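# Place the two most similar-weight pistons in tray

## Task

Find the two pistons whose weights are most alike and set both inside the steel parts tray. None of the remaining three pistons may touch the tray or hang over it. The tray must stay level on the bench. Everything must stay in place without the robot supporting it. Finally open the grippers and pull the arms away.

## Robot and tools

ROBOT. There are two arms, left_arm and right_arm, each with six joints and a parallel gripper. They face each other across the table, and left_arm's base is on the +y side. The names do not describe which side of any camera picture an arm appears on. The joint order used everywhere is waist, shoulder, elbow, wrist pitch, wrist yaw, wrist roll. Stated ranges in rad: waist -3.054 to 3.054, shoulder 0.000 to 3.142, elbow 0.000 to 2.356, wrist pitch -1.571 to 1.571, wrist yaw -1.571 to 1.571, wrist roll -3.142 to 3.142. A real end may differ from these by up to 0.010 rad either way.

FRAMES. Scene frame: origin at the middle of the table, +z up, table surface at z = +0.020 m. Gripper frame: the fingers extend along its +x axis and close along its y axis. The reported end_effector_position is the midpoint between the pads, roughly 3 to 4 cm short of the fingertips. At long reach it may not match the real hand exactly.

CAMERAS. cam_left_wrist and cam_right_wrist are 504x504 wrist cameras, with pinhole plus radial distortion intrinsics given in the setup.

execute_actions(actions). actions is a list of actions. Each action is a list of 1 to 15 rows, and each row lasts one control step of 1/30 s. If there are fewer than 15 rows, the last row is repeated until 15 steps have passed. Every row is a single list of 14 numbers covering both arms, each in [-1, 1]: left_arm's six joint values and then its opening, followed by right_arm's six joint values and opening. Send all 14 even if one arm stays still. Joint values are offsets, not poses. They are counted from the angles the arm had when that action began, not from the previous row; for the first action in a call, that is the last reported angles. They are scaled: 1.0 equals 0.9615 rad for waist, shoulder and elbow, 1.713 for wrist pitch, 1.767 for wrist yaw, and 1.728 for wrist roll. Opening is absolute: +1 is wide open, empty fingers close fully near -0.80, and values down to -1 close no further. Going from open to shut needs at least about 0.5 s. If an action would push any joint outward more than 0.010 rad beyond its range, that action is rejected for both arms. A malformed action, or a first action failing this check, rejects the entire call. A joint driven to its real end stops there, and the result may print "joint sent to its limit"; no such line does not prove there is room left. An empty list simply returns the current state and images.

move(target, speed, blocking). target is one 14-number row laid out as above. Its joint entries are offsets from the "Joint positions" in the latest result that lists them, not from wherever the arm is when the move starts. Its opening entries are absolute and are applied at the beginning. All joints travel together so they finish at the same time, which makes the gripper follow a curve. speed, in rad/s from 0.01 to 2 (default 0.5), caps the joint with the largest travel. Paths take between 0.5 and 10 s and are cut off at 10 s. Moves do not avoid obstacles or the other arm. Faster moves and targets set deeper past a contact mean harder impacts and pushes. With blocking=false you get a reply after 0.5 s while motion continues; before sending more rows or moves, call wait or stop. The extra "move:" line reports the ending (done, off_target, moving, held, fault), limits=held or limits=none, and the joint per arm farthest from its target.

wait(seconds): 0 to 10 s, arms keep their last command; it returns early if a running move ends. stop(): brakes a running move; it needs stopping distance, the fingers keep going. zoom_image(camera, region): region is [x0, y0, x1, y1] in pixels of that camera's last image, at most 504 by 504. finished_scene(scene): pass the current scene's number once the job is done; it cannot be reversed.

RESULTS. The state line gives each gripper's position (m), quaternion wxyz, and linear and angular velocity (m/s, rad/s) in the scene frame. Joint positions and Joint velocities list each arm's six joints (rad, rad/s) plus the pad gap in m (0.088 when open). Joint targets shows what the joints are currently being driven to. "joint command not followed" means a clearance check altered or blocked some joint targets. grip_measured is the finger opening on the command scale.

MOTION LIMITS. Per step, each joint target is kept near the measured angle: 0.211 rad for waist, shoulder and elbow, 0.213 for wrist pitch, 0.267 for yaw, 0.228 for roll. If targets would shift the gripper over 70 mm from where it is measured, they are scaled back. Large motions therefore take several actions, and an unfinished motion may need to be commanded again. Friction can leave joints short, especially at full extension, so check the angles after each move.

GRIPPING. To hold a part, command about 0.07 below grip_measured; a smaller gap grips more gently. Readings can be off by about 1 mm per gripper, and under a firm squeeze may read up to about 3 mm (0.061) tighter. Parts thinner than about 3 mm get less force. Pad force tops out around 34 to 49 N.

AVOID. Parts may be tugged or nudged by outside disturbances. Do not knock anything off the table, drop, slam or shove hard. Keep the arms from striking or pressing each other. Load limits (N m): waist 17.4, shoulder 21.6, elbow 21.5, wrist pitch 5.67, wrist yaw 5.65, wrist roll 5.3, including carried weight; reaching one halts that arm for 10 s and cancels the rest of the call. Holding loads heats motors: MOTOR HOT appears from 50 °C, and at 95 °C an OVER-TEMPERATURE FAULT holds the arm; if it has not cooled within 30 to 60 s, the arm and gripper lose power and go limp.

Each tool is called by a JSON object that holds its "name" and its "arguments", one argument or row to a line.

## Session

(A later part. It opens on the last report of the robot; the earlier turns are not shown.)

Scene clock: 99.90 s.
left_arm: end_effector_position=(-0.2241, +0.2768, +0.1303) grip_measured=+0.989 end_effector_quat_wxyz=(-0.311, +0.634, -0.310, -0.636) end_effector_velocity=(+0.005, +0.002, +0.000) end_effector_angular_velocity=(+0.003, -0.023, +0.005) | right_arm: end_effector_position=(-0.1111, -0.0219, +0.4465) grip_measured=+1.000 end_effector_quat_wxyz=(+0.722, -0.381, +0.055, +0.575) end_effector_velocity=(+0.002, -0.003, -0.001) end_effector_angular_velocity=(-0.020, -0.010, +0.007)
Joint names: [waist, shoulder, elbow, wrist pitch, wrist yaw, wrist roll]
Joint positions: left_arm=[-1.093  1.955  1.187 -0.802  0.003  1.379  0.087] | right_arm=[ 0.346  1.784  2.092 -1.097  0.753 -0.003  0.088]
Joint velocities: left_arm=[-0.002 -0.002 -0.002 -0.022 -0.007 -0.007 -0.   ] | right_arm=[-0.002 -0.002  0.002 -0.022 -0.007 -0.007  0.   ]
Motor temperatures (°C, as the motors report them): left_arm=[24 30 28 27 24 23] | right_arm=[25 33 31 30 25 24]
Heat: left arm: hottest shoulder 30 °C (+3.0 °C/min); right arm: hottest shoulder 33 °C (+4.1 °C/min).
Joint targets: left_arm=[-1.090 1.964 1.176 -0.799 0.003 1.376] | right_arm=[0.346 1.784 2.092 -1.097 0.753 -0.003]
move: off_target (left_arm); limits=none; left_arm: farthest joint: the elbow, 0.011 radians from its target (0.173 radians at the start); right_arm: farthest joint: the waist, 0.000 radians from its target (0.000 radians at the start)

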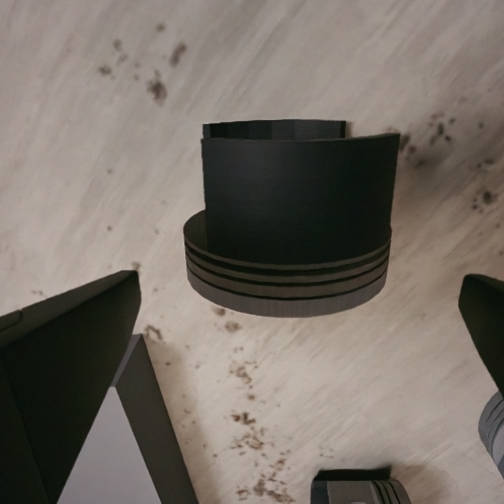

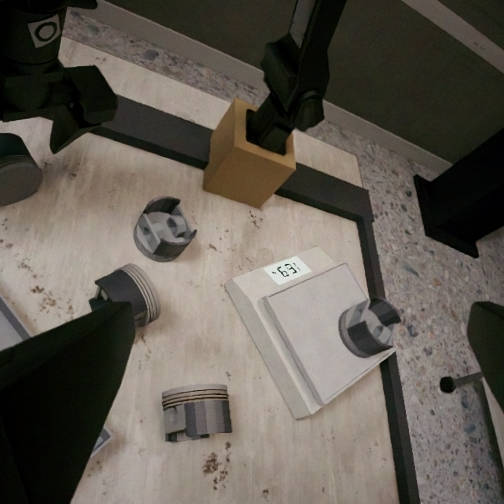

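{"name": "move", "arguments": {
  "target": [0,0.168,-0.098,0.1393,0,0,1, 0,0,0,0,0,0,1],
  "speed": 0.4
}}

{"name": "execute_actions", "arguments": {
  "actions": [
    [[0,0,0,0,0,0,0.9,0,0,0,0,0,0,1],[0,0,0,0,0,0,0.85,0,0,0,0,0,0,1],[0,0,0,0,0,0,0.8,0,0,0,0,0,0,1],[0,0,0,0,0,0,0.76,0,0,0,0,0,0,1],[0,0,0,0,0,0,0.72,0,0,0,0,0,0,1],[0,0,0,0,0,0,0.68,0,0,0,0,0,0,1],[0,0,0,0,0,0,0.64,0,0,0,0,0,0,1],[0,0,0,0,0,0,0.6,0,0,0,0,0,0,1],[0,0,0,0,0,0,0.57,0,0,0,0,0,0,1],[0,0,0,0,0,0,0.54,0,0,0,0,0,0,1],[0,0,0,0,0,0,0.5,0,0,0,0,0,0,1],[0,0,0,0,0,0,0.47,0,0,0,0,0,0,1]]
  ]
}}

Scene clock: 101.70 s.
left_arm: end_effector_position=(-0.2240, +0.2769, +0.0649) grip_measured=+0.989 end_effector_quat_wxyz=(-0.312, +0.634, -0.310, -0.636) end_effector_velocity=(+0.004, +0.004, +0.000) end_effector_angular_velocity=(+0.003, -0.023, -0.000) | right_arm: end_effector_position=(-0.1111, -0.0219, +0.4465) grip_measured=+1.000 end_effector_quat_wxyz=(+0.722, -0.381, +0.055, +0.575) end_effector_velocity=(+0.003, -0.001, -0.000) end_effector_angular_velocity=(-0.001, -0.002, -0.011)
Joint names: [waist, shoulder, elbow, wrist pitch, wrist yaw, wrist roll]
Joint positions: left_arm=[-1.093  2.108  1.103 -0.567  0.003  1.379  0.087] | right_arm=[ 0.346  1.784  2.092 -1.097  0.753 -0.003  0.088]
Joint velocities: left_arm=[-0.007 -0.002 -0.002 -0.022 -0.007 -0.007 -0.   ] | right_arm=[-0.002 -0.002 -0.002 -0.007  0.007  0.007  0.   ]
Motor temperatures (°C, as the motors report them): left_arm=[24 30 27 27 24 23] | right_arm=[25 33 31 30 25 24]
Heat: left arm: hottest shoulder 30 °C (+3.0 °C/min); right arm: hottest shoulder 33 °C (+4.0 °C/min).
Joint targets: left_arm=[-1.093 2.117 1.093 -0.563 0.003 1.379] | right_arm=[0.346 1.784 2.092 -1.097 0.753 -0.003]
move: done; limits=none; left_arm: farthest joint: the elbow, 0.010 radians from its target (0.094 radians at the start); right_arm: farthest joint: the waist, 0.000 radians from its target (0.000 radians at the start)

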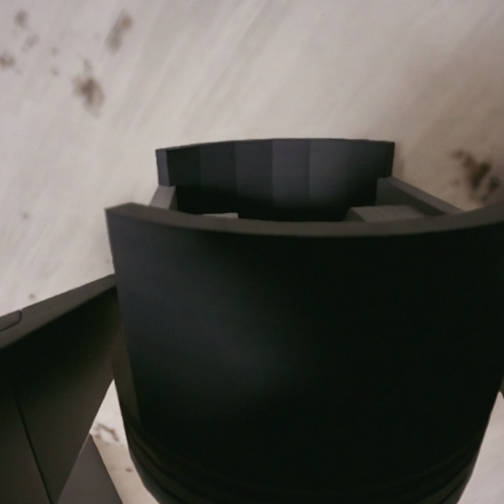

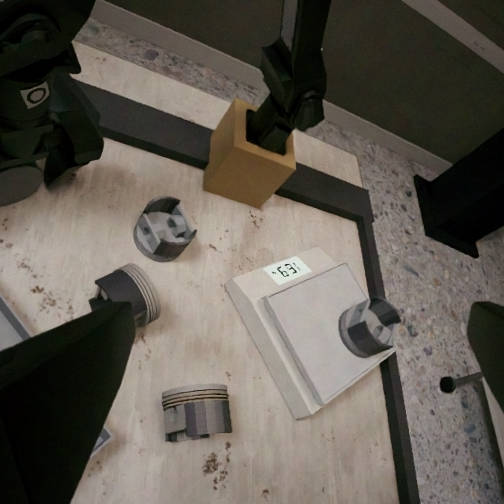

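Scene clock: 102.20 s.
left_arm: end_effector_position=(-0.2240, +0.2769, +0.0649) grip_measured=+0.569 end_effector_quat_wxyz=(-0.312, +0.634, -0.310, -0.636) end_effector_velocity=(+0.004, +0.002, +0.002) end_effector_angular_velocity=(+0.001, -0.019, +0.020) | right_arm: end_effector_position=(-0.1111, -0.0219, +0.4465) grip_measured=+1.000 end_effector_quat_wxyz=(+0.722, -0.381, +0.055, +0.575) end_effector_velocity=(-0.002, +0.001, -0.001) end_effector_angular_velocity=(-0.009, -0.000, +0.024)
Joint names: [waist, shoulder, elbow, wrist pitch, wrist yaw, wrist roll]
Joint positions: left_arm=[-1.093  2.108  1.103 -0.567  0.003  1.379  0.067] | right_arm=[ 0.346  1.784  2.092 -1.097  0.753 -0.003  0.088]
Joint velocities: left_arm=[-0.002 -0.007 -0.002 -0.022 -0.007 -0.022 -0.   ] | right_arm=[-0.002 -0.002 -0.002  0.007 -0.022 -0.022  0.   ]
Motor temperatures (°C, as the motors report them): left_arm=[24 30 27 27 24 23] | right_arm=[25 33 31 30 25 24]
Heat: left arm: hottest shoulder 30 °C (+2.0 °C/min); right arm: hottest shoulder 33 °C (+4.0 °C/min).
Joint targets: left_arm=[-1.093 2.108 1.103 -0.567 0.003 1.379] | right_arm=[0.346 1.784 2.092 -1.097 0.753 -0.003]

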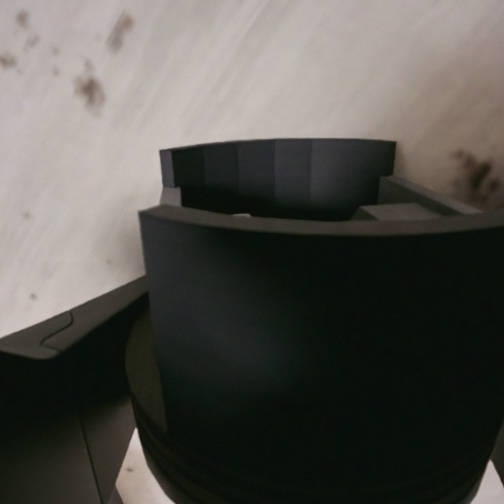

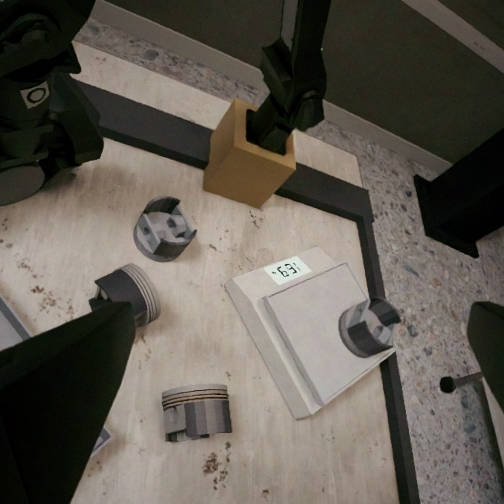

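{"name": "move", "arguments": {
  "target": [0.5096,-0.3983,0,-0.2177,0,0,0.47, 0,0,0,0,0,0,1],
  "speed": 0.6
}}

{"name": "move", "arguments": {
  "target": [0.998,0,0,0,0,0,0.47, 0,0,0,0,0,0,1],
  "speed": 0.8
}}

Scene clock: 104.63 s.
left_arm: end_effector_position=(-0.0948, +0.1867, +0.1757) grip_measured=+0.569 end_effector_quat_wxyz=(-0.150, +0.690, -0.148, -0.692) end_effector_velocity=(+0.004, +0.003, +0.001) end_effector_angular_velocity=(+0.010, -0.016, +0.024) | right_arm: end_effector_position=(-0.1111, -0.0219, +0.4465) grip_measured=+1.000 end_effector_quat_wxyz=(+0.722, -0.381, +0.055, +0.575) end_effector_velocity=(+0.005, -0.001, +0.001) end_effector_angular_velocity=(-0.006, -0.034, -0.007)
Joint names: [waist, shoulder, elbow, wrist pitch, wrist yaw, wrist roll]
Joint positions: left_arm=[-0.606  1.739  1.103 -0.936  0.003  1.379  0.067] | right_arm=[ 0.346  1.784  2.092 -1.097  0.753 -0.003  0.088]
Joint velocities: left_arm=[ 0.002 -0.007 -0.002 -0.022 -0.007 -0.022 -0.   ] | right_arm=[-0.002 -0.002 -0.002 -0.007  0.022 -0.022  0.   ]
Motor temperatures (°C, as the motors report them): left_arm=[24 30 27 27 24 23] | right_arm=[25 33 31 30 25 24]
Heat: left arm: hottest shoulder 30 °C (+2.0 °C/min); right arm: hottest shoulder 33 °C (+4.0 °C/min).
Joint targets: left_arm=[-0.603 1.725 1.103 -0.939 0.004 1.379] | right_arm=[0.346 1.784 2.092 -1.097 0.753 -0.003]
move: off_target (left_arm); limits=none; left_arm: farthest joint: the shoulder, 0.014 radians from its target (0.383 radians at the start); right_arm: farthest joint: the waist, 0.000 radians from its target (0.000 radians at the start)

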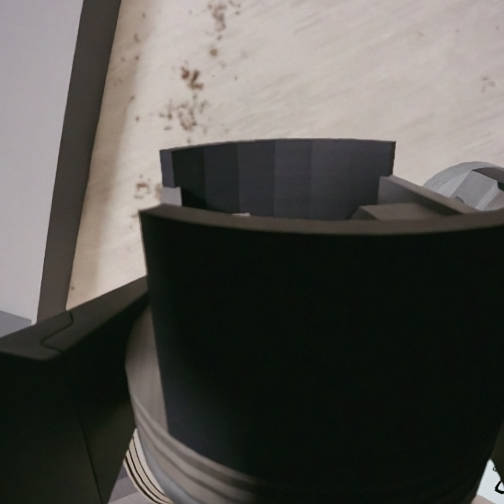

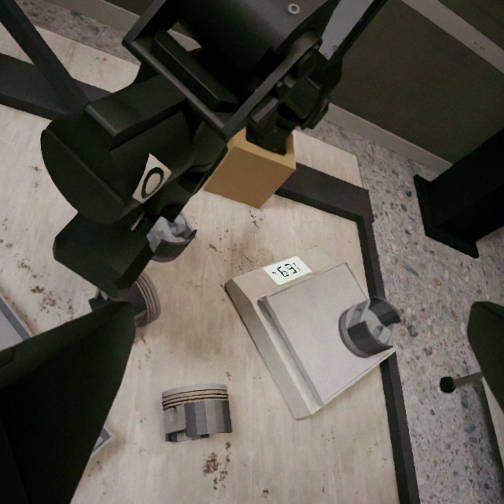

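Scene clock: 106.37 s.
left_arm: end_effector_position=(+0.1754, +0.1488, +0.1757) grip_measured=+0.569 end_effector_quat_wxyz=(+0.185, +0.681, +0.186, -0.683) end_effector_velocity=(+0.003, +0.007, +0.000) end_effector_angular_velocity=(+0.023, +0.000, +0.049) | right_arm: end_effector_position=(-0.1111, -0.0219, +0.4465) grip_measured=+1.000 end_effector_quat_wxyz=(+0.722, -0.381, +0.055, +0.575) end_effector_velocity=(+0.002, +0.000, +0.002) end_effector_angular_velocity=(+0.002, -0.018, +0.004)
Joint names: [waist, shoulder, elbow, wrist pitch, wrist yaw, wrist roll]
Joint positions: left_arm=[ 0.35   1.739  1.103 -0.936  0.002  1.379  0.067] | right_arm=[ 0.346  1.784  2.092 -1.097  0.753 -0.003  0.088]
Joint velocities: left_arm=[ 0.012 -0.002 -0.002 -0.022 -0.007 -0.037 -0.   ] | right_arm=[-0.002 -0.002 -0.002  0.007  0.007 -0.022  0.   ]
Motor temperatures (°C, as the motors report them): left_arm=[24 30 27 27 24 23] | right_arm=[25 33 31 30 25 24]
Heat: left arm: hottest shoulder 30 °C (+2.0 °C/min); right arm: hottest shoulder 33 °C (+4.0 °C/min).
Joint targets: left_arm=[0.354 1.739 1.103 -0.936 0.003 1.379] | right_arm=[0.346 1.784 2.092 -1.097 0.753 -0.003]
move: done; limits=none; left_arm: farthest joint: the waist, 0.004 radians from its target (0.960 radians at the start); right_arm: farthest joint: the waist, 0.000 radians from its target (0.000 radians at the start)

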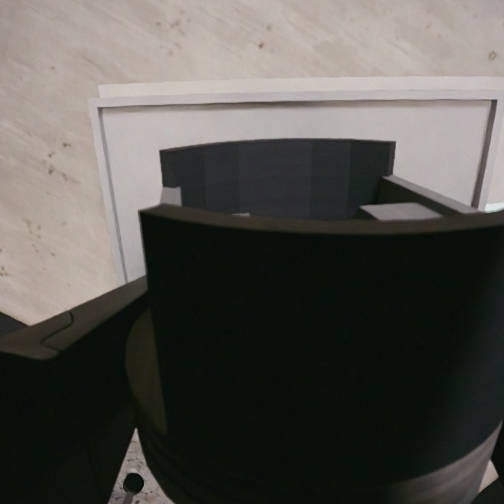

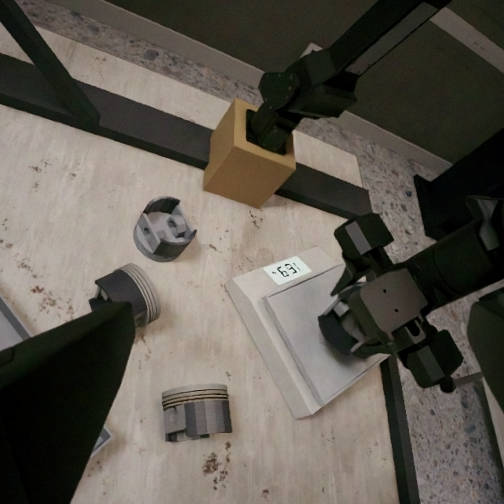

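{"name": "move", "arguments": {
  "target": [0,0.0936,-0.1227,0.115,0,0,0.47, 0,0,0,0,0,0,1],
  "speed": 0.3
}}

{"name": "execute_actions", "arguments": {
  "actions": [
    [[0,0,0,0,0,0,0.55,0,0,0,0,0,0,1],[0,0,0,0,0,0,0.58,0,0,0,0,0,0,1],[0,0,0,0,0,0,0.61,0,0,0,0,0,0,1],[0,0,0,0,0,0,0.65,0,0,0,0,0,0,1],[0,0,0,0,0,0,0.7,0,0,0,0,0,0,1],[0,0,0,0,0,0,0.76,0,0,0,0,0,0,1],[0,0,0,0,0,0,0.82,0,0,0,0,0,0,1],[0,0,0,0,0,0,0.88,0,0,0,0,0,0,1]]
  ]
}}

{"name": "wait", "arguments": {
  "seconds": 0.8
}}

{"name": "zoom_image", "arguments": {
  "camera": "cam_right_wrist",
  "region": [250, 240, 330, 300]
}}

Scene clock: 108.13 s.
left_arm: end_effector_position=(+0.1752, +0.1504, +0.1277) grip_measured=+0.569 end_effector_quat_wxyz=(+0.185, +0.681, +0.187, -0.683) end_effector_velocity=(-0.000, +0.002, +0.002) end_effector_angular_velocity=(+0.005, -0.006, +0.020) | right_arm: end_effector_position=(-0.1111, -0.0219, +0.4465) grip_measured=+1.000 end_effector_quat_wxyz=(+0.722, -0.381, +0.055, +0.575) end_effector_velocity=(-0.004, +0.001, +0.000) end_effector_angular_velocity=(-0.005, +0.023, +0.027)
Joint names: [waist, shoulder, elbow, wrist pitch, wrist yaw, wrist roll]
Joint positions: left_arm=[ 0.351  1.824  0.993 -0.742  0.002  1.379  0.067] | right_arm=[ 0.346  1.784  2.092 -1.097  0.753 -0.003  0.088]
Joint velocities: left_arm=[-0.002 -0.007 -0.002 -0.007 -0.007 -0.022 -0.   ] | right_arm=[-0.002 -0.002  0.002  0.007 -0.037 -0.007  0.   ]
Motor temperatures (°C, as the motors report them): left_arm=[24 30 27 27 24 23] | right_arm=[25 33 31 30 25 24]
Heat: left arm: hottest shoulder 30 °C (+2.0 °C/min); right arm: hottest shoulder 33 °C (+4.0 °C/min).
Joint targets: left_arm=[0.349 1.828 0.985 -0.739 0.002 1.379] | right_arm=[0.346 1.784 2.092 -1.097 0.753 -0.003]
move: done; limits=none; left_arm: farthest joint: the elbow, 0.008 radians from its target (0.118 radians at the start); right_arm: farthest joint: the waist, 0.000 radians from its target (0.000 radians at the start)

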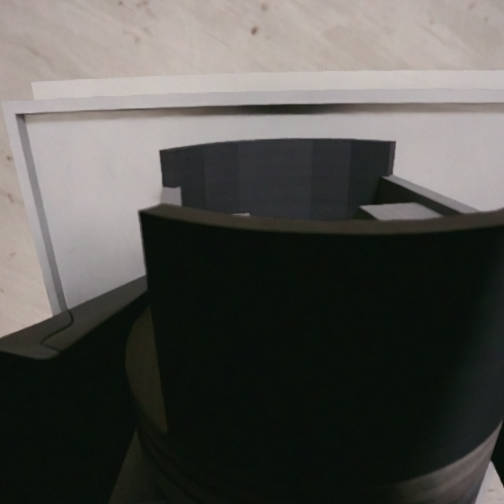

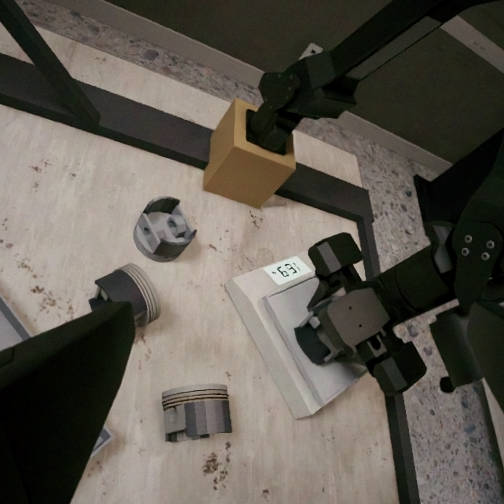

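Scene clock: 108.63 s.
left_arm: end_effector_position=(+0.1752, +0.1504, +0.1277) grip_measured=+0.860 end_effector_quat_wxyz=(+0.185, +0.681, +0.187, -0.683) end_effector_velocity=(-0.000, +0.002, +0.002) end_effector_angular_velocity=(+0.005, -0.006, +0.005) | right_arm: end_effector_position=(-0.1111, -0.0219, +0.4465) grip_measured=+1.000 end_effector_quat_wxyz=(+0.722, -0.381, +0.055, +0.575) end_effector_velocity=(+0.001, -0.001, -0.005) end_effector_angular_velocity=(-0.028, -0.015, +0.007)
Joint names: [waist, shoulder, elbow, wrist pitch, wrist yaw, wrist roll]
Joint positions: left_arm=[ 0.351  1.824  0.993 -0.742  0.002  1.379  0.081] | right_arm=[ 0.346  1.784  2.092 -1.097  0.753 -0.003  0.088]
Joint velocities: left_arm=[-0.002 -0.007 -0.002 -0.007 -0.007 -0.007  0.008] | right_arm=[-0.002  0.002 -0.002 -0.022 -0.007 -0.007  0.   ]
Motor temperatures (°C, as the motors report them): left_arm=[24 30 27 27 24 23] | right_arm=[25 33 31 30 25 24]
Heat: left arm: hottest shoulder 30 °C (+2.0 °C/min); right arm: hottest shoulder 33 °C (+4.0 °C/min).
Joint targets: left_arm=[0.351 1.824 0.993 -0.742 0.002 1.379] | right_arm=[0.346 1.784 2.092 -1.097 0.753 -0.003]

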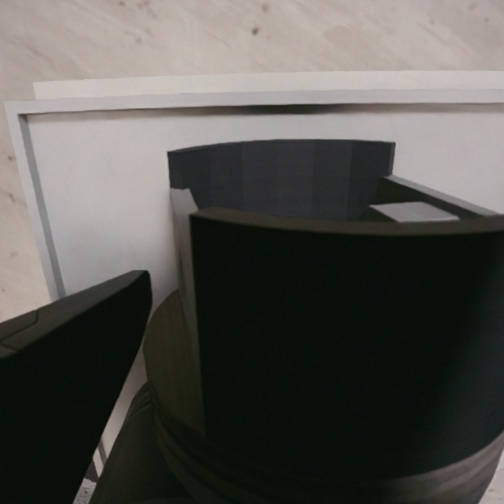

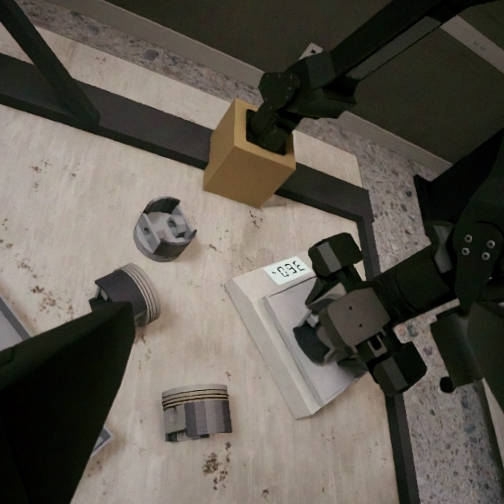

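Scene clock: 109.43 s.
left_arm: end_effector_position=(+0.1752, +0.1504, +0.1277) grip_measured=+0.877 end_effector_quat_wxyz=(+0.185, +0.681, +0.187, -0.683) end_effector_velocity=(+0.001, +0.003, +0.000) end_effector_angular_velocity=(+0.009, -0.004, +0.024) | right_arm: end_effector_position=(-0.1111, -0.0219, +0.4465) grip_measured=+1.000 end_effector_quat_wxyz=(+0.722, -0.381, +0.055, +0.575) end_effector_velocity=(+0.003, +0.002, +0.001) end_effector_angular_velocity=(+0.007, -0.007, -0.009)
Joint names: [waist, shoulder, elbow, wrist pitch, wrist yaw, wrist roll]
Joint positions: left_arm=[ 0.351  1.824  0.993 -0.742  0.002  1.379  0.082] | right_arm=[ 0.346  1.784  2.092 -1.097  0.753 -0.003  0.088]
Joint velocities: left_arm=[ 0.002 -0.002 -0.002 -0.007 -0.007 -0.022 -0.   ] | right_arm=[-0.007  0.002  0.002  0.007  0.007 -0.007  0.   ]
Motor temperatures (°C, as the motors report them): left_arm=[24 31 27 27 24 23] | right_arm=[25 33 31 30 25 24]
Heat: left arm: hottest shoulder 31 °C (+3.0 °C/min); right arm: hottest shoulder 33 °C (+4.0 °C/min).
Joint targets: left_arm=[0.351 1.824 0.993 -0.742 0.002 1.379] | right_arm=[0.346 1.784 2.092 -1.097 0.753 -0.003]
wait: 0.80 s; at rest by 0.23 s

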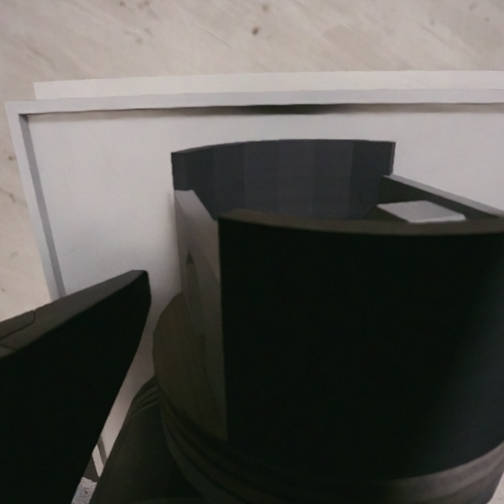

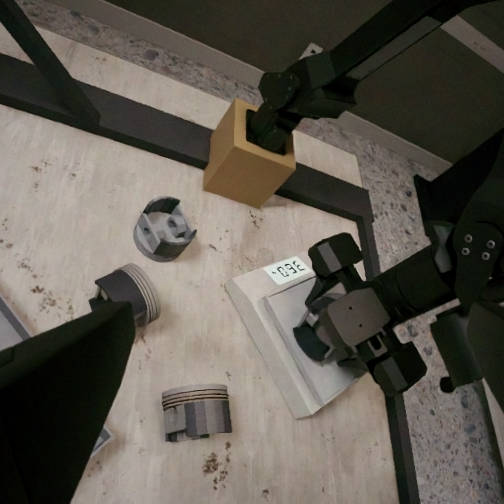

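Region (250, 240, 330, 300) of cam_right_wrist's 504x504 image, scaled by 6.300, with more detail than that image has; it fills the top 378 rows of this view, and the rest is white.

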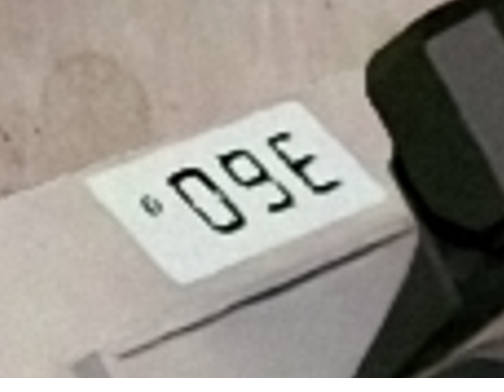

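{"name": "execute_actions", "arguments": {
  "actions": [
    [[0,0,0,0,0,0,0.82,0,0,0,0,0,0,1],[0,0,0,0,0,0,0.77,0,0,0,0,0,0,1],[0,0,0,0,0,0,0.72,0,0,0,0,0,0,1],[0,0,0,0,0,0,0.68,0,0,0,0,0,0,1],[0,0,0,0,0,0,0.64,0,0,0,0,0,0,1],[0,0,0,0,0,0,0.6,0,0,0,0,0,0,1],[0,0,0,0,0,0,0.57,0,0,0,0,0,0,1],[0,0,0,0,0,0,0.54,0,0,0,0,0,0,1],[0,0,0,0,0,0,0.5,0,0,0,0,0,0,1],[0,0,0,0,0,0,0.47,0,0,0,0,0,0,1]]
  ]
}}

{"name": "move", "arguments": {
  "target": [0,-0.077,0.088,-0.0775,0,0,0.47, 0,0,0,0,0,0,1],
  "speed": 0.4
}}

Scene clock: 111.57 s.
left_arm: end_effector_position=(+0.1753, +0.1504, +0.1277) grip_measured=+0.578 end_effector_quat_wxyz=(+0.185, +0.681, +0.187, -0.683) end_effector_velocity=(-0.004, +0.001, +0.000) end_effector_angular_velocity=(+0.005, +0.009, +0.015) | right_arm: end_effector_position=(-0.1111, -0.0219, +0.4465) grip_measured=+1.000 end_effector_quat_wxyz=(+0.722, -0.381, +0.055, +0.575) end_effector_velocity=(+0.001, -0.001, -0.001) end_effector_angular_velocity=(-0.016, -0.017, +0.014)
Joint names: [waist, shoulder, elbow, wrist pitch, wrist yaw, wrist roll]
Joint positions: left_arm=[ 0.351  1.824  0.993 -0.742  0.002  1.379  0.067] | right_arm=[ 0.346  1.784  2.092 -1.097  0.753 -0.003  0.088]
Joint velocities: left_arm=[-0.007 -0.002 -0.002 -0.007  0.007 -0.022 -0.   ] | right_arm=[-0.002 -0.002 -0.002 -0.007 -0.007 -0.022  0.   ]
Motor temperatures (°C, as the motors report them): left_arm=[24 31 27 27 24 23] | right_arm=[25 33 31 30 25 24]
Heat: left arm: hottest shoulder 31 °C (+3.0 °C/min); right arm: hottest shoulder 33 °C (+4.0 °C/min).
Joint targets: left_arm=[0.351 1.824 0.993 -0.742 0.002 1.379] | right_arm=[0.346 1.784 2.092 -1.097 0.753 -0.003]

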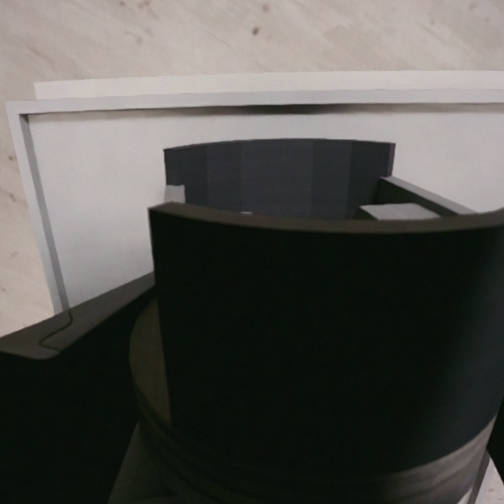

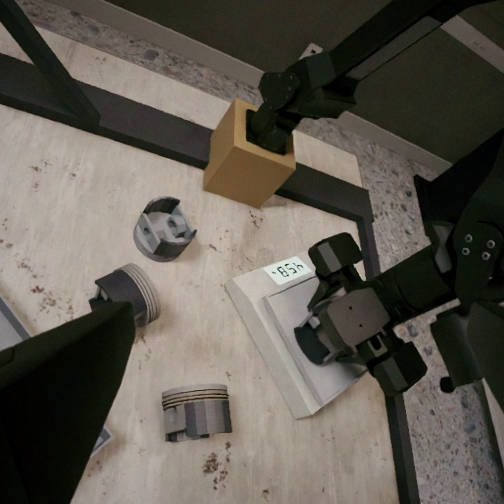

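Scene clock: 112.50 s.
left_arm: end_effector_position=(+0.1755, +0.1498, +0.1595) grip_measured=+0.578 end_effector_quat_wxyz=(+0.185, +0.681, +0.187, -0.683) end_effector_velocity=(-0.005, +0.006, -0.001) end_effector_angular_velocity=(+0.023, +0.016, +0.015) | right_arm: end_effector_position=(-0.1111, -0.0219, +0.4465) grip_measured=+1.000 end_effector_quat_wxyz=(+0.722, -0.381, +0.055, +0.575) end_effector_velocity=(-0.002, +0.000, -0.006) end_effector_angular_velocity=(-0.020, +0.011, +0.009)
Joint names: [waist, shoulder, elbow, wrist pitch, wrist yaw, wrist roll]
Joint positions: left_arm=[ 0.351  1.763  1.062 -0.872  0.002  1.379  0.067] | right_arm=[ 0.346  1.784  2.092 -1.097  0.753 -0.003  0.088]
Joint velocities: left_arm=[-0.007 -0.002 -0.007 -0.022  0.007 -0.022 -0.   ] | right_arm=[-0.002  0.002 -0.007 -0.007 -0.022  0.007  0.   ]
Motor temperatures (°C, as the motors report them): left_arm=[24 31 27 27 24 23] | right_arm=[25 33 31 30 25 24]
Heat: left arm: hottest shoulder 31 °C (+3.0 °C/min); right arm: hottest shoulder 33 °C (+4.0 °C/min).
Joint targets: left_arm=[0.351 1.750 1.078 -0.875 0.002 1.379] | right_arm=[0.346 1.784 2.092 -1.097 0.753 -0.003]
move: off_target (left_arm); limits=none; left_arm: farthest joint: the elbow, 0.016 radians from its target (0.085 radians at the start); right_arm: farthest joint: the waist, 0.000 radians from its target (0.000 radians at the start)

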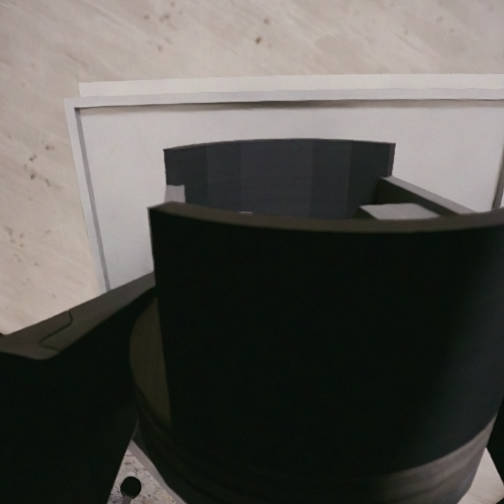

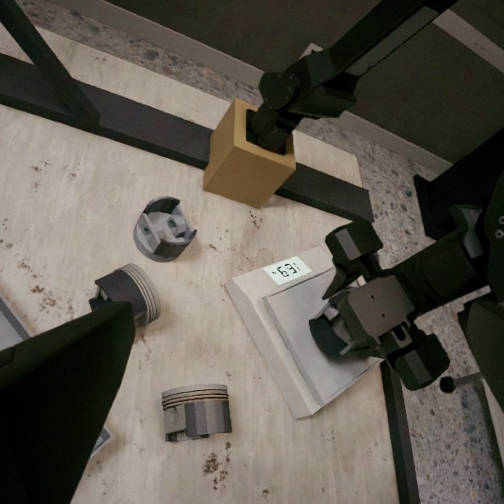

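{"name": "move", "arguments": {
  "target": [-0.2839,0.6995,1.0,-0.167,0,0,0.47, 0,-0.36,0,0,0,0,1],
  "speed": 0.8
}}

Scene clock: 114.90 s.
left_arm: end_effector_position=(+0.1080, -0.0364, +0.1390) grip_measured=+0.578 end_effector_quat_wxyz=(+0.088, +0.701, +0.095, -0.702) end_effector_velocity=(-0.000, +0.003, -0.004) end_effector_angular_velocity=(+0.018, -0.006, -0.010) | right_arm: end_effector_position=(-0.0549, -0.1183, +0.5643) grip_measured=+1.000 end_effector_quat_wxyz=(+0.762, -0.220, +0.031, +0.608) end_effector_velocity=(+0.003, +0.001, -0.000) end_effector_angular_velocity=(+0.006, +0.005, -0.016)
Joint names: [waist, shoulder, elbow, wrist pitch, wrist yaw, wrist roll]
Joint positions: left_arm=[ 0.077  2.43   2.005 -1.155  0.002  1.379  0.067] | right_arm=[ 0.346  1.442  2.092 -1.097  0.753 -0.003  0.088]
Joint velocities: left_arm=[-0.002  0.007 -0.002 -0.007 -0.007  0.007 -0.   ] | right_arm=[-0.007 -0.002 -0.007  0.007  0.007  0.007  0.   ]
Motor temperatures (°C, as the motors report them): left_arm=[24 31 28 27 24 23] | right_arm=[25 33 31 30 25 24]
Heat: left arm: hottest shoulder 31 °C (+3.0 °C/min); right arm: hottest shoulder 33 °C (+3.0 °C/min).
Joint targets: left_arm=[0.078 2.436 2.023 -1.158 0.002 1.379] | right_arm=[0.346 1.438 2.092 -1.097 0.753 -0.003]
move: off_target (left_arm); limits=none; left_arm: farthest joint: the elbow, 0.018 radians from its target (0.962 radians at the start); right_arm: farthest joint: the shoulder, 0.004 radians from its target (0.347 radians at the start)

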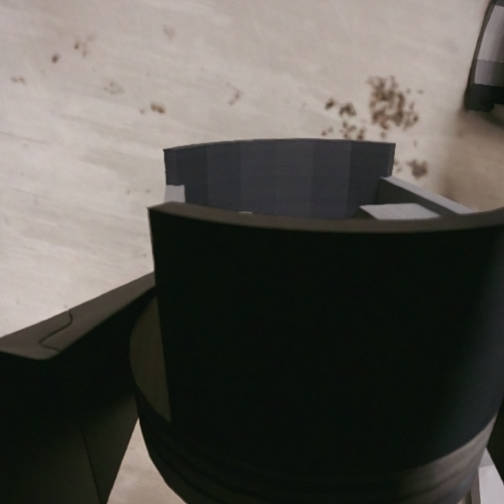

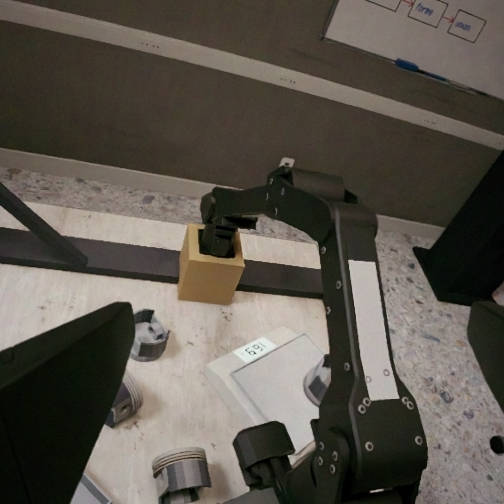

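{"name": "move", "arguments": {
  "target": [0,0.1654,0,0.0975,0,0,0.47, 0,0,0,0,0,0,1],
  "speed": 0.25
}}

Scene clock: 116.40 s.
left_arm: end_effector_position=(+0.1090, -0.0537, +0.0719) grip_measured=+0.578 end_effector_quat_wxyz=(+0.094, +0.700, +0.089, -0.702) end_effector_velocity=(-0.003, +0.005, +0.001) end_effector_angular_velocity=(+0.022, -0.006, +0.000) | right_arm: end_effector_position=(-0.0549, -0.1183, +0.5643) grip_measured=+1.000 end_effector_quat_wxyz=(+0.762, -0.220, +0.031, +0.608) end_effector_velocity=(+0.000, -0.001, -0.002) end_effector_angular_velocity=(-0.010, -0.008, +0.006)
Joint names: [waist, shoulder, elbow, wrist pitch, wrist yaw, wrist roll]
Joint positions: left_arm=[ 0.077  2.577  2.005 -0.991  0.002  1.379  0.067] | right_arm=[ 0.346  1.442  2.092 -1.097  0.753 -0.003  0.088]
Joint velocities: left_arm=[-0.007 -0.002 -0.002 -0.022 -0.007 -0.007 -0.   ] | right_arm=[-0.002 -0.002 -0.002 -0.007 -0.007 -0.007  0.   ]
Motor temperatures (°C, as the motors report them): left_arm=[24 32 28 27 24 23] | right_arm=[25 33 31 30 25 24]
Heat: left arm: hottest shoulder 32 °C (+4.0 °C/min); right arm: hottest shoulder 33 °C (+3.0 °C/min).
Joint targets: left_arm=[0.077 2.589 2.005 -0.988 0.002 1.379] | right_arm=[0.346 1.442 2.092 -1.097 0.753 -0.003]
move: off_target (left_arm); limits=none; left_arm: farthest joint: the shoulder, 0.012 radians from its target (0.159 radians at the start); right_arm: farthest joint: the waist, 0.000 radians from its target (0.000 radians at the start)

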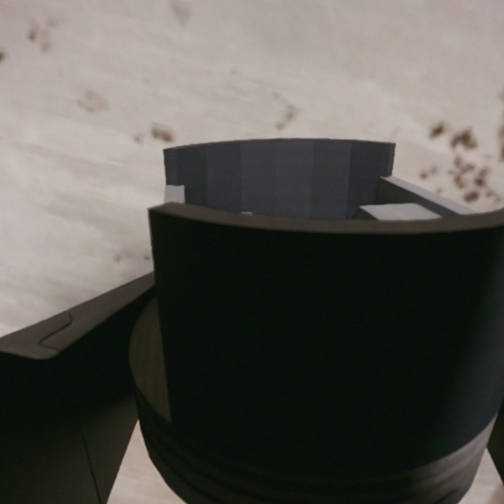

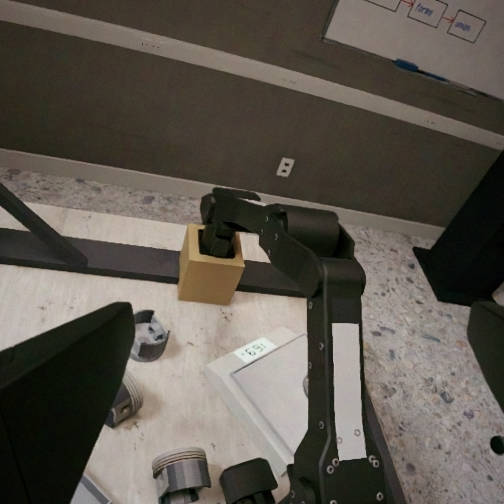

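{"name": "execute_actions", "arguments": {
  "actions": [
    [[0,0.012,0,0,0,0,0.47,0,0,0,0,0,0,1],[0,0.015,0,0,0,0,0.47,0,0,0,0,0,0,1],[0,0.018,0,0,0,0,0.47,0,0,0,0,0,0,1],[0,0.021,0,0,0,0,0.47,0,0,0,0,0,0,1],[0,0.023,0,0,0,0,0.47,0,0,0,0,0,0,1]]
  ]
}}

Scene clock: 117.37 s.
left_arm: end_effector_position=(+0.1090, -0.0533, +0.0709) grip_measured=+0.578 end_effector_quat_wxyz=(+0.093, +0.700, +0.089, -0.702) end_effector_velocity=(-0.002, -0.001, +0.001) end_effector_angular_velocity=(-0.007, -0.008, -0.015) | right_arm: end_effector_position=(-0.0549, -0.1183, +0.5643) grip_measured=+1.000 end_effector_quat_wxyz=(+0.762, -0.220, +0.031, +0.608) end_effector_velocity=(+0.000, -0.001, -0.002) end_effector_angular_velocity=(-0.010, -0.008, +0.006)
Joint names: [waist, shoulder, elbow, wrist pitch, wrist yaw, wrist roll]
Joint positions: left_arm=[ 0.077  2.579  2.005 -0.991  0.002  1.379  0.067] | right_arm=[ 0.346  1.442  2.092 -1.097  0.753 -0.003  0.088]
Joint velocities: left_arm=[-0.007 -0.002 -0.002  0.007 -0.007  0.007 -0.   ] | right_arm=[-0.002 -0.002 -0.002 -0.007 -0.007 -0.007  0.   ]
Motor temperatures (°C, as the motors report them): left_arm=[24 32 28 27 24 23] | right_arm=[25 33 31 31 25 24]
Heat: left arm: hottest shoulder 32 °C (+4.0 °C/min); right arm: hottest shoulder 33 °C (+3.0 °C/min).
Joint targets: left_arm=[0.077 2.599 2.005 -0.991 0.002 1.379] | right_arm=[0.346 1.442 2.092 -1.097 0.753 -0.003]

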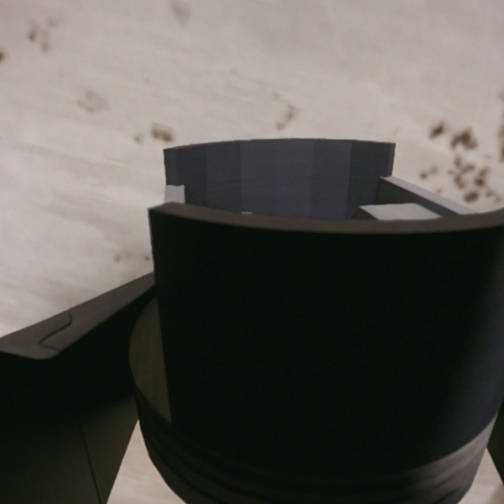

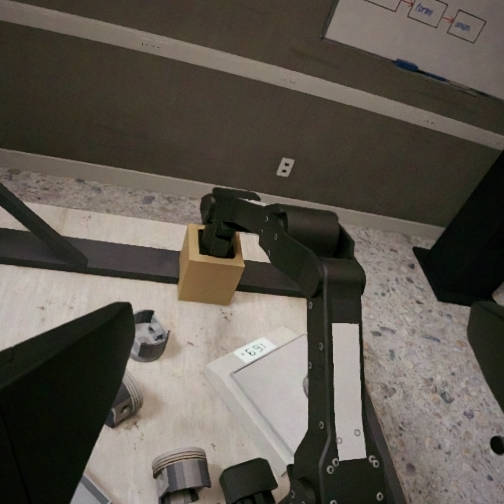

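{"name": "execute_actions", "arguments": {
  "actions": [
    [[0,0,0,0,0,0,0.55,0,0,0,0,0,0,1],[0,0,0,0,0,0,0.58,0,0,0,0,0,0,1],[0,0,0,0,0,0,0.61,0,0,0,0,0,0,1],[0,0,0,0,0,0,0.65,0,0,0,0,0,0,1],[0,0,0,0,0,0,0.72,0,0,0,0,0,0,1],[0,0,0,0,0,0,0.8,0,0,0,0,0,0,1],[0,0,0,0,0,0,0.9,0,0,0,0,0,0,1],[0,0,0,0,0,0,1,0,0,0,0,0,0,1]]
  ]
}}

{"name": "move", "arguments": {
  "target": [0,-0.1092,0.1612,-0.1442,0,0,1, 0,0,0,0,0,0,1],
  "speed": 0.4
}}

Scene clock: 119.03 s.
left_arm: end_effector_position=(+0.1090, -0.0533, +0.0709) grip_measured=+0.965 end_effector_quat_wxyz=(+0.093, +0.700, +0.089, -0.702) end_effector_velocity=(-0.000, +0.002, +0.001) end_effector_angular_velocity=(+0.007, +0.008, +0.024) | right_arm: end_effector_position=(-0.0549, -0.1183, +0.5643) grip_measured=+1.000 end_effector_quat_wxyz=(+0.762, -0.220, +0.031, +0.608) end_effector_velocity=(-0.001, +0.001, +0.000) end_effector_angular_velocity=(-0.000, +0.005, +0.015)
Joint names: [waist, shoulder, elbow, wrist pitch, wrist yaw, wrist roll]
Joint positions: left_arm=[ 0.077  2.579  2.005 -0.991  0.002  1.379  0.086] | right_arm=[ 0.346  1.442  2.092 -1.097  0.753 -0.003  0.088]
Joint velocities: left_arm=[ 0.002 -0.002 -0.002 -0.007  0.007 -0.022  0.011] | right_arm=[-0.007 -0.002 -0.002  0.007 -0.022 -0.007  0.   ]
Motor temperatures (°C, as the motors report them): left_arm=[24 32 28 27 24 23] | right_arm=[25 33 31 31 25 24]
Heat: left arm: hottest shoulder 32 °C (+4.0 °C/min); right arm: hottest shoulder 33 °C (+3.0 °C/min).
Joint targets: left_arm=[0.077 2.579 2.005 -0.991 0.002 1.379] | right_arm=[0.346 1.442 2.092 -1.097 0.753 -0.003]

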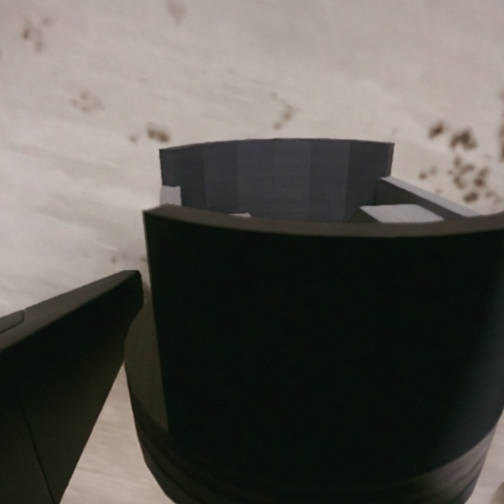

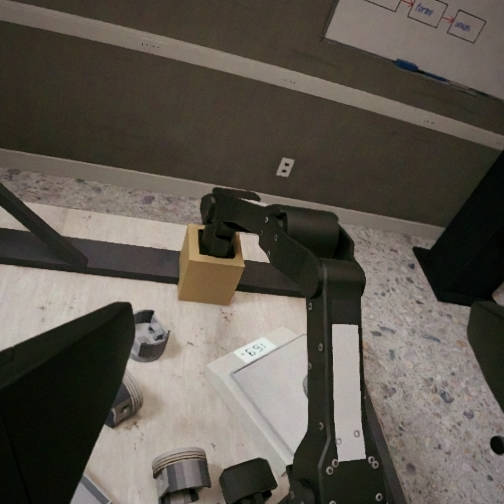

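Scene clock: 120.20 s.
left_arm: end_effector_position=(+0.1088, -0.0507, +0.1505) grip_measured=+0.989 end_effector_quat_wxyz=(+0.092, +0.700, +0.091, -0.702) end_effector_velocity=(-0.000, +0.006, -0.001) end_effector_angular_velocity=(+0.027, -0.005, +0.005) | right_arm: end_effector_position=(-0.0549, -0.1183, +0.5643) grip_measured=+1.000 end_effector_quat_wxyz=(+0.762, -0.220, +0.031, +0.608) end_effector_velocity=(+0.000, -0.001, -0.002) end_effector_angular_velocity=(-0.014, -0.021, +0.011)
Joint names: [waist, shoulder, elbow, wrist pitch, wrist yaw, wrist roll]
Joint positions: left_arm=[ 0.077  2.483  2.149 -1.235  0.002  1.379  0.087] | right_arm=[ 0.346  1.442  2.092 -1.097  0.753 -0.003  0.088]
Joint velocities: left_arm=[-0.002 -0.002 -0.007 -0.022 -0.007 -0.007 -0.   ] | right_arm=[-0.002 -0.002 -0.002 -0.007 -0.007 -0.022  0.   ]
Motor temperatures (°C, as the motors report them): left_arm=[24 33 28 27 24 23] | right_arm=[25 32 31 31 25 24]
Heat: left arm: hottest shoulder 33 °C (+5.0 °C/min); right arm: hottest shoulder 32 °C (+2.0 °C/min).
Joint targets: left_arm=[0.077 2.474 2.161 -1.238 0.002 1.379] | right_arm=[0.346 1.442 2.092 -1.097 0.753 -0.003]
move: off_target (left_arm); limits=none; left_arm: farthest joint: the elbow, 0.011 radians from its target (0.155 radians at the start); right_arm: farthest joint: the waist, 0.000 radians from its target (0.000 radians at the start)

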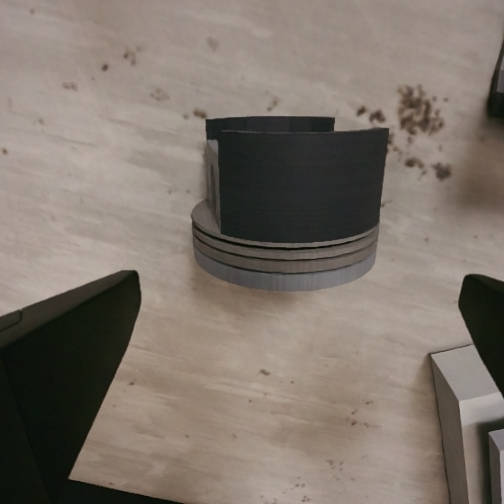

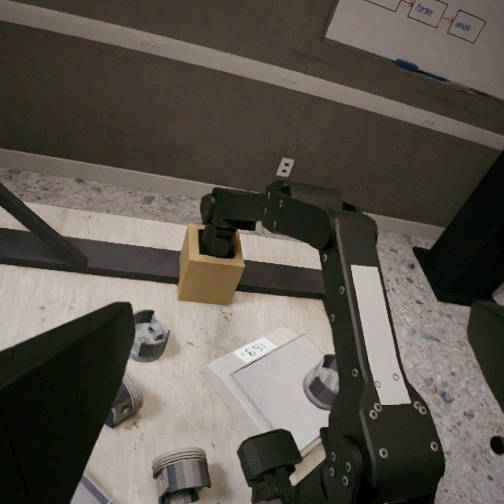

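{"name": "move", "arguments": {
  "target": [-0.235,-0.4102,-0.6982,0.1611,0,-0.9965,1, 0,0,0,0,0,0,1],
  "speed": 1.3
}}

Scene clock: 123.50 s.
left_arm: end_effector_position=(+0.0162, +0.0452, +0.1493) grip_measured=+0.989 end_effector_quat_wxyz=(+0.543, +0.452, +0.545, -0.452) end_effector_velocity=(+0.000, +0.002, +0.000) end_effector_angular_velocity=(+0.006, -0.008, +0.020) | right_arm: end_effector_position=(-0.0549, -0.1183, +0.5643) grip_measured=+1.000 end_effector_quat_wxyz=(+0.762, -0.220, +0.031, +0.608) end_effector_velocity=(+0.001, -0.001, -0.000) end_effector_angular_velocity=(-0.006, -0.005, +0.006)
Joint names: [waist, shoulder, elbow, wrist pitch, wrist yaw, wrist roll]
Joint positions: left_arm=[-0.146  2.1    1.49  -0.962  0.002 -0.34   0.087] | right_arm=[ 0.346  1.442  2.092 -1.097  0.753 -0.003  0.088]
Joint velocities: left_arm=[-0.002 -0.002 -0.002 -0.007 -0.007 -0.022  0.   ] | right_arm=[-0.002 -0.002  0.002 -0.007 -0.007 -0.007  0.   ]
Motor temperatures (°C, as the motors report them): left_arm=[24 34 28 27 24 23] | right_arm=[25 32 31 31 25 24]
Heat: left arm: hottest shoulder 34 °C (+6.0 °C/min); right arm: hottest shoulder 32 °C (+2.0 °C/min).
Joint targets: left_arm=[-0.149 2.089 1.478 -0.959 0.002 -0.343] | right_arm=[0.346 1.442 2.092 -1.097 0.753 -0.003]
move: off_target (left_arm); limits=none; left_arm: farthest joint: the elbow, 0.012 radians from its target (0.672 radians at the start); right_arm: farthest joint: the waist, 0.000 radians from its target (0.000 radians at the start)

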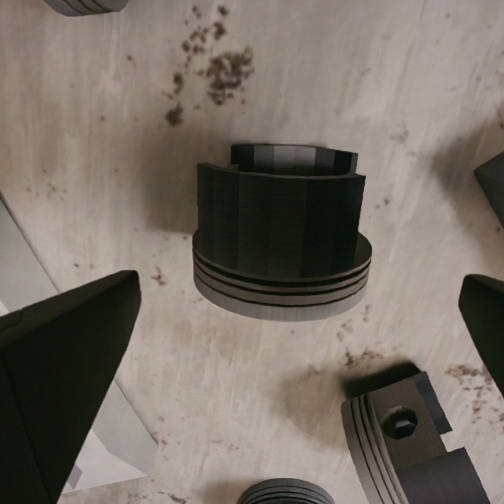

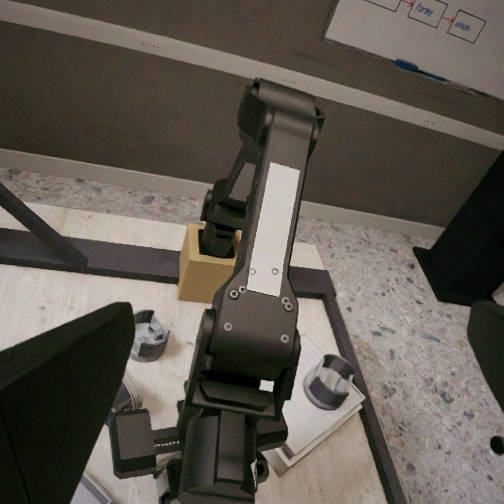

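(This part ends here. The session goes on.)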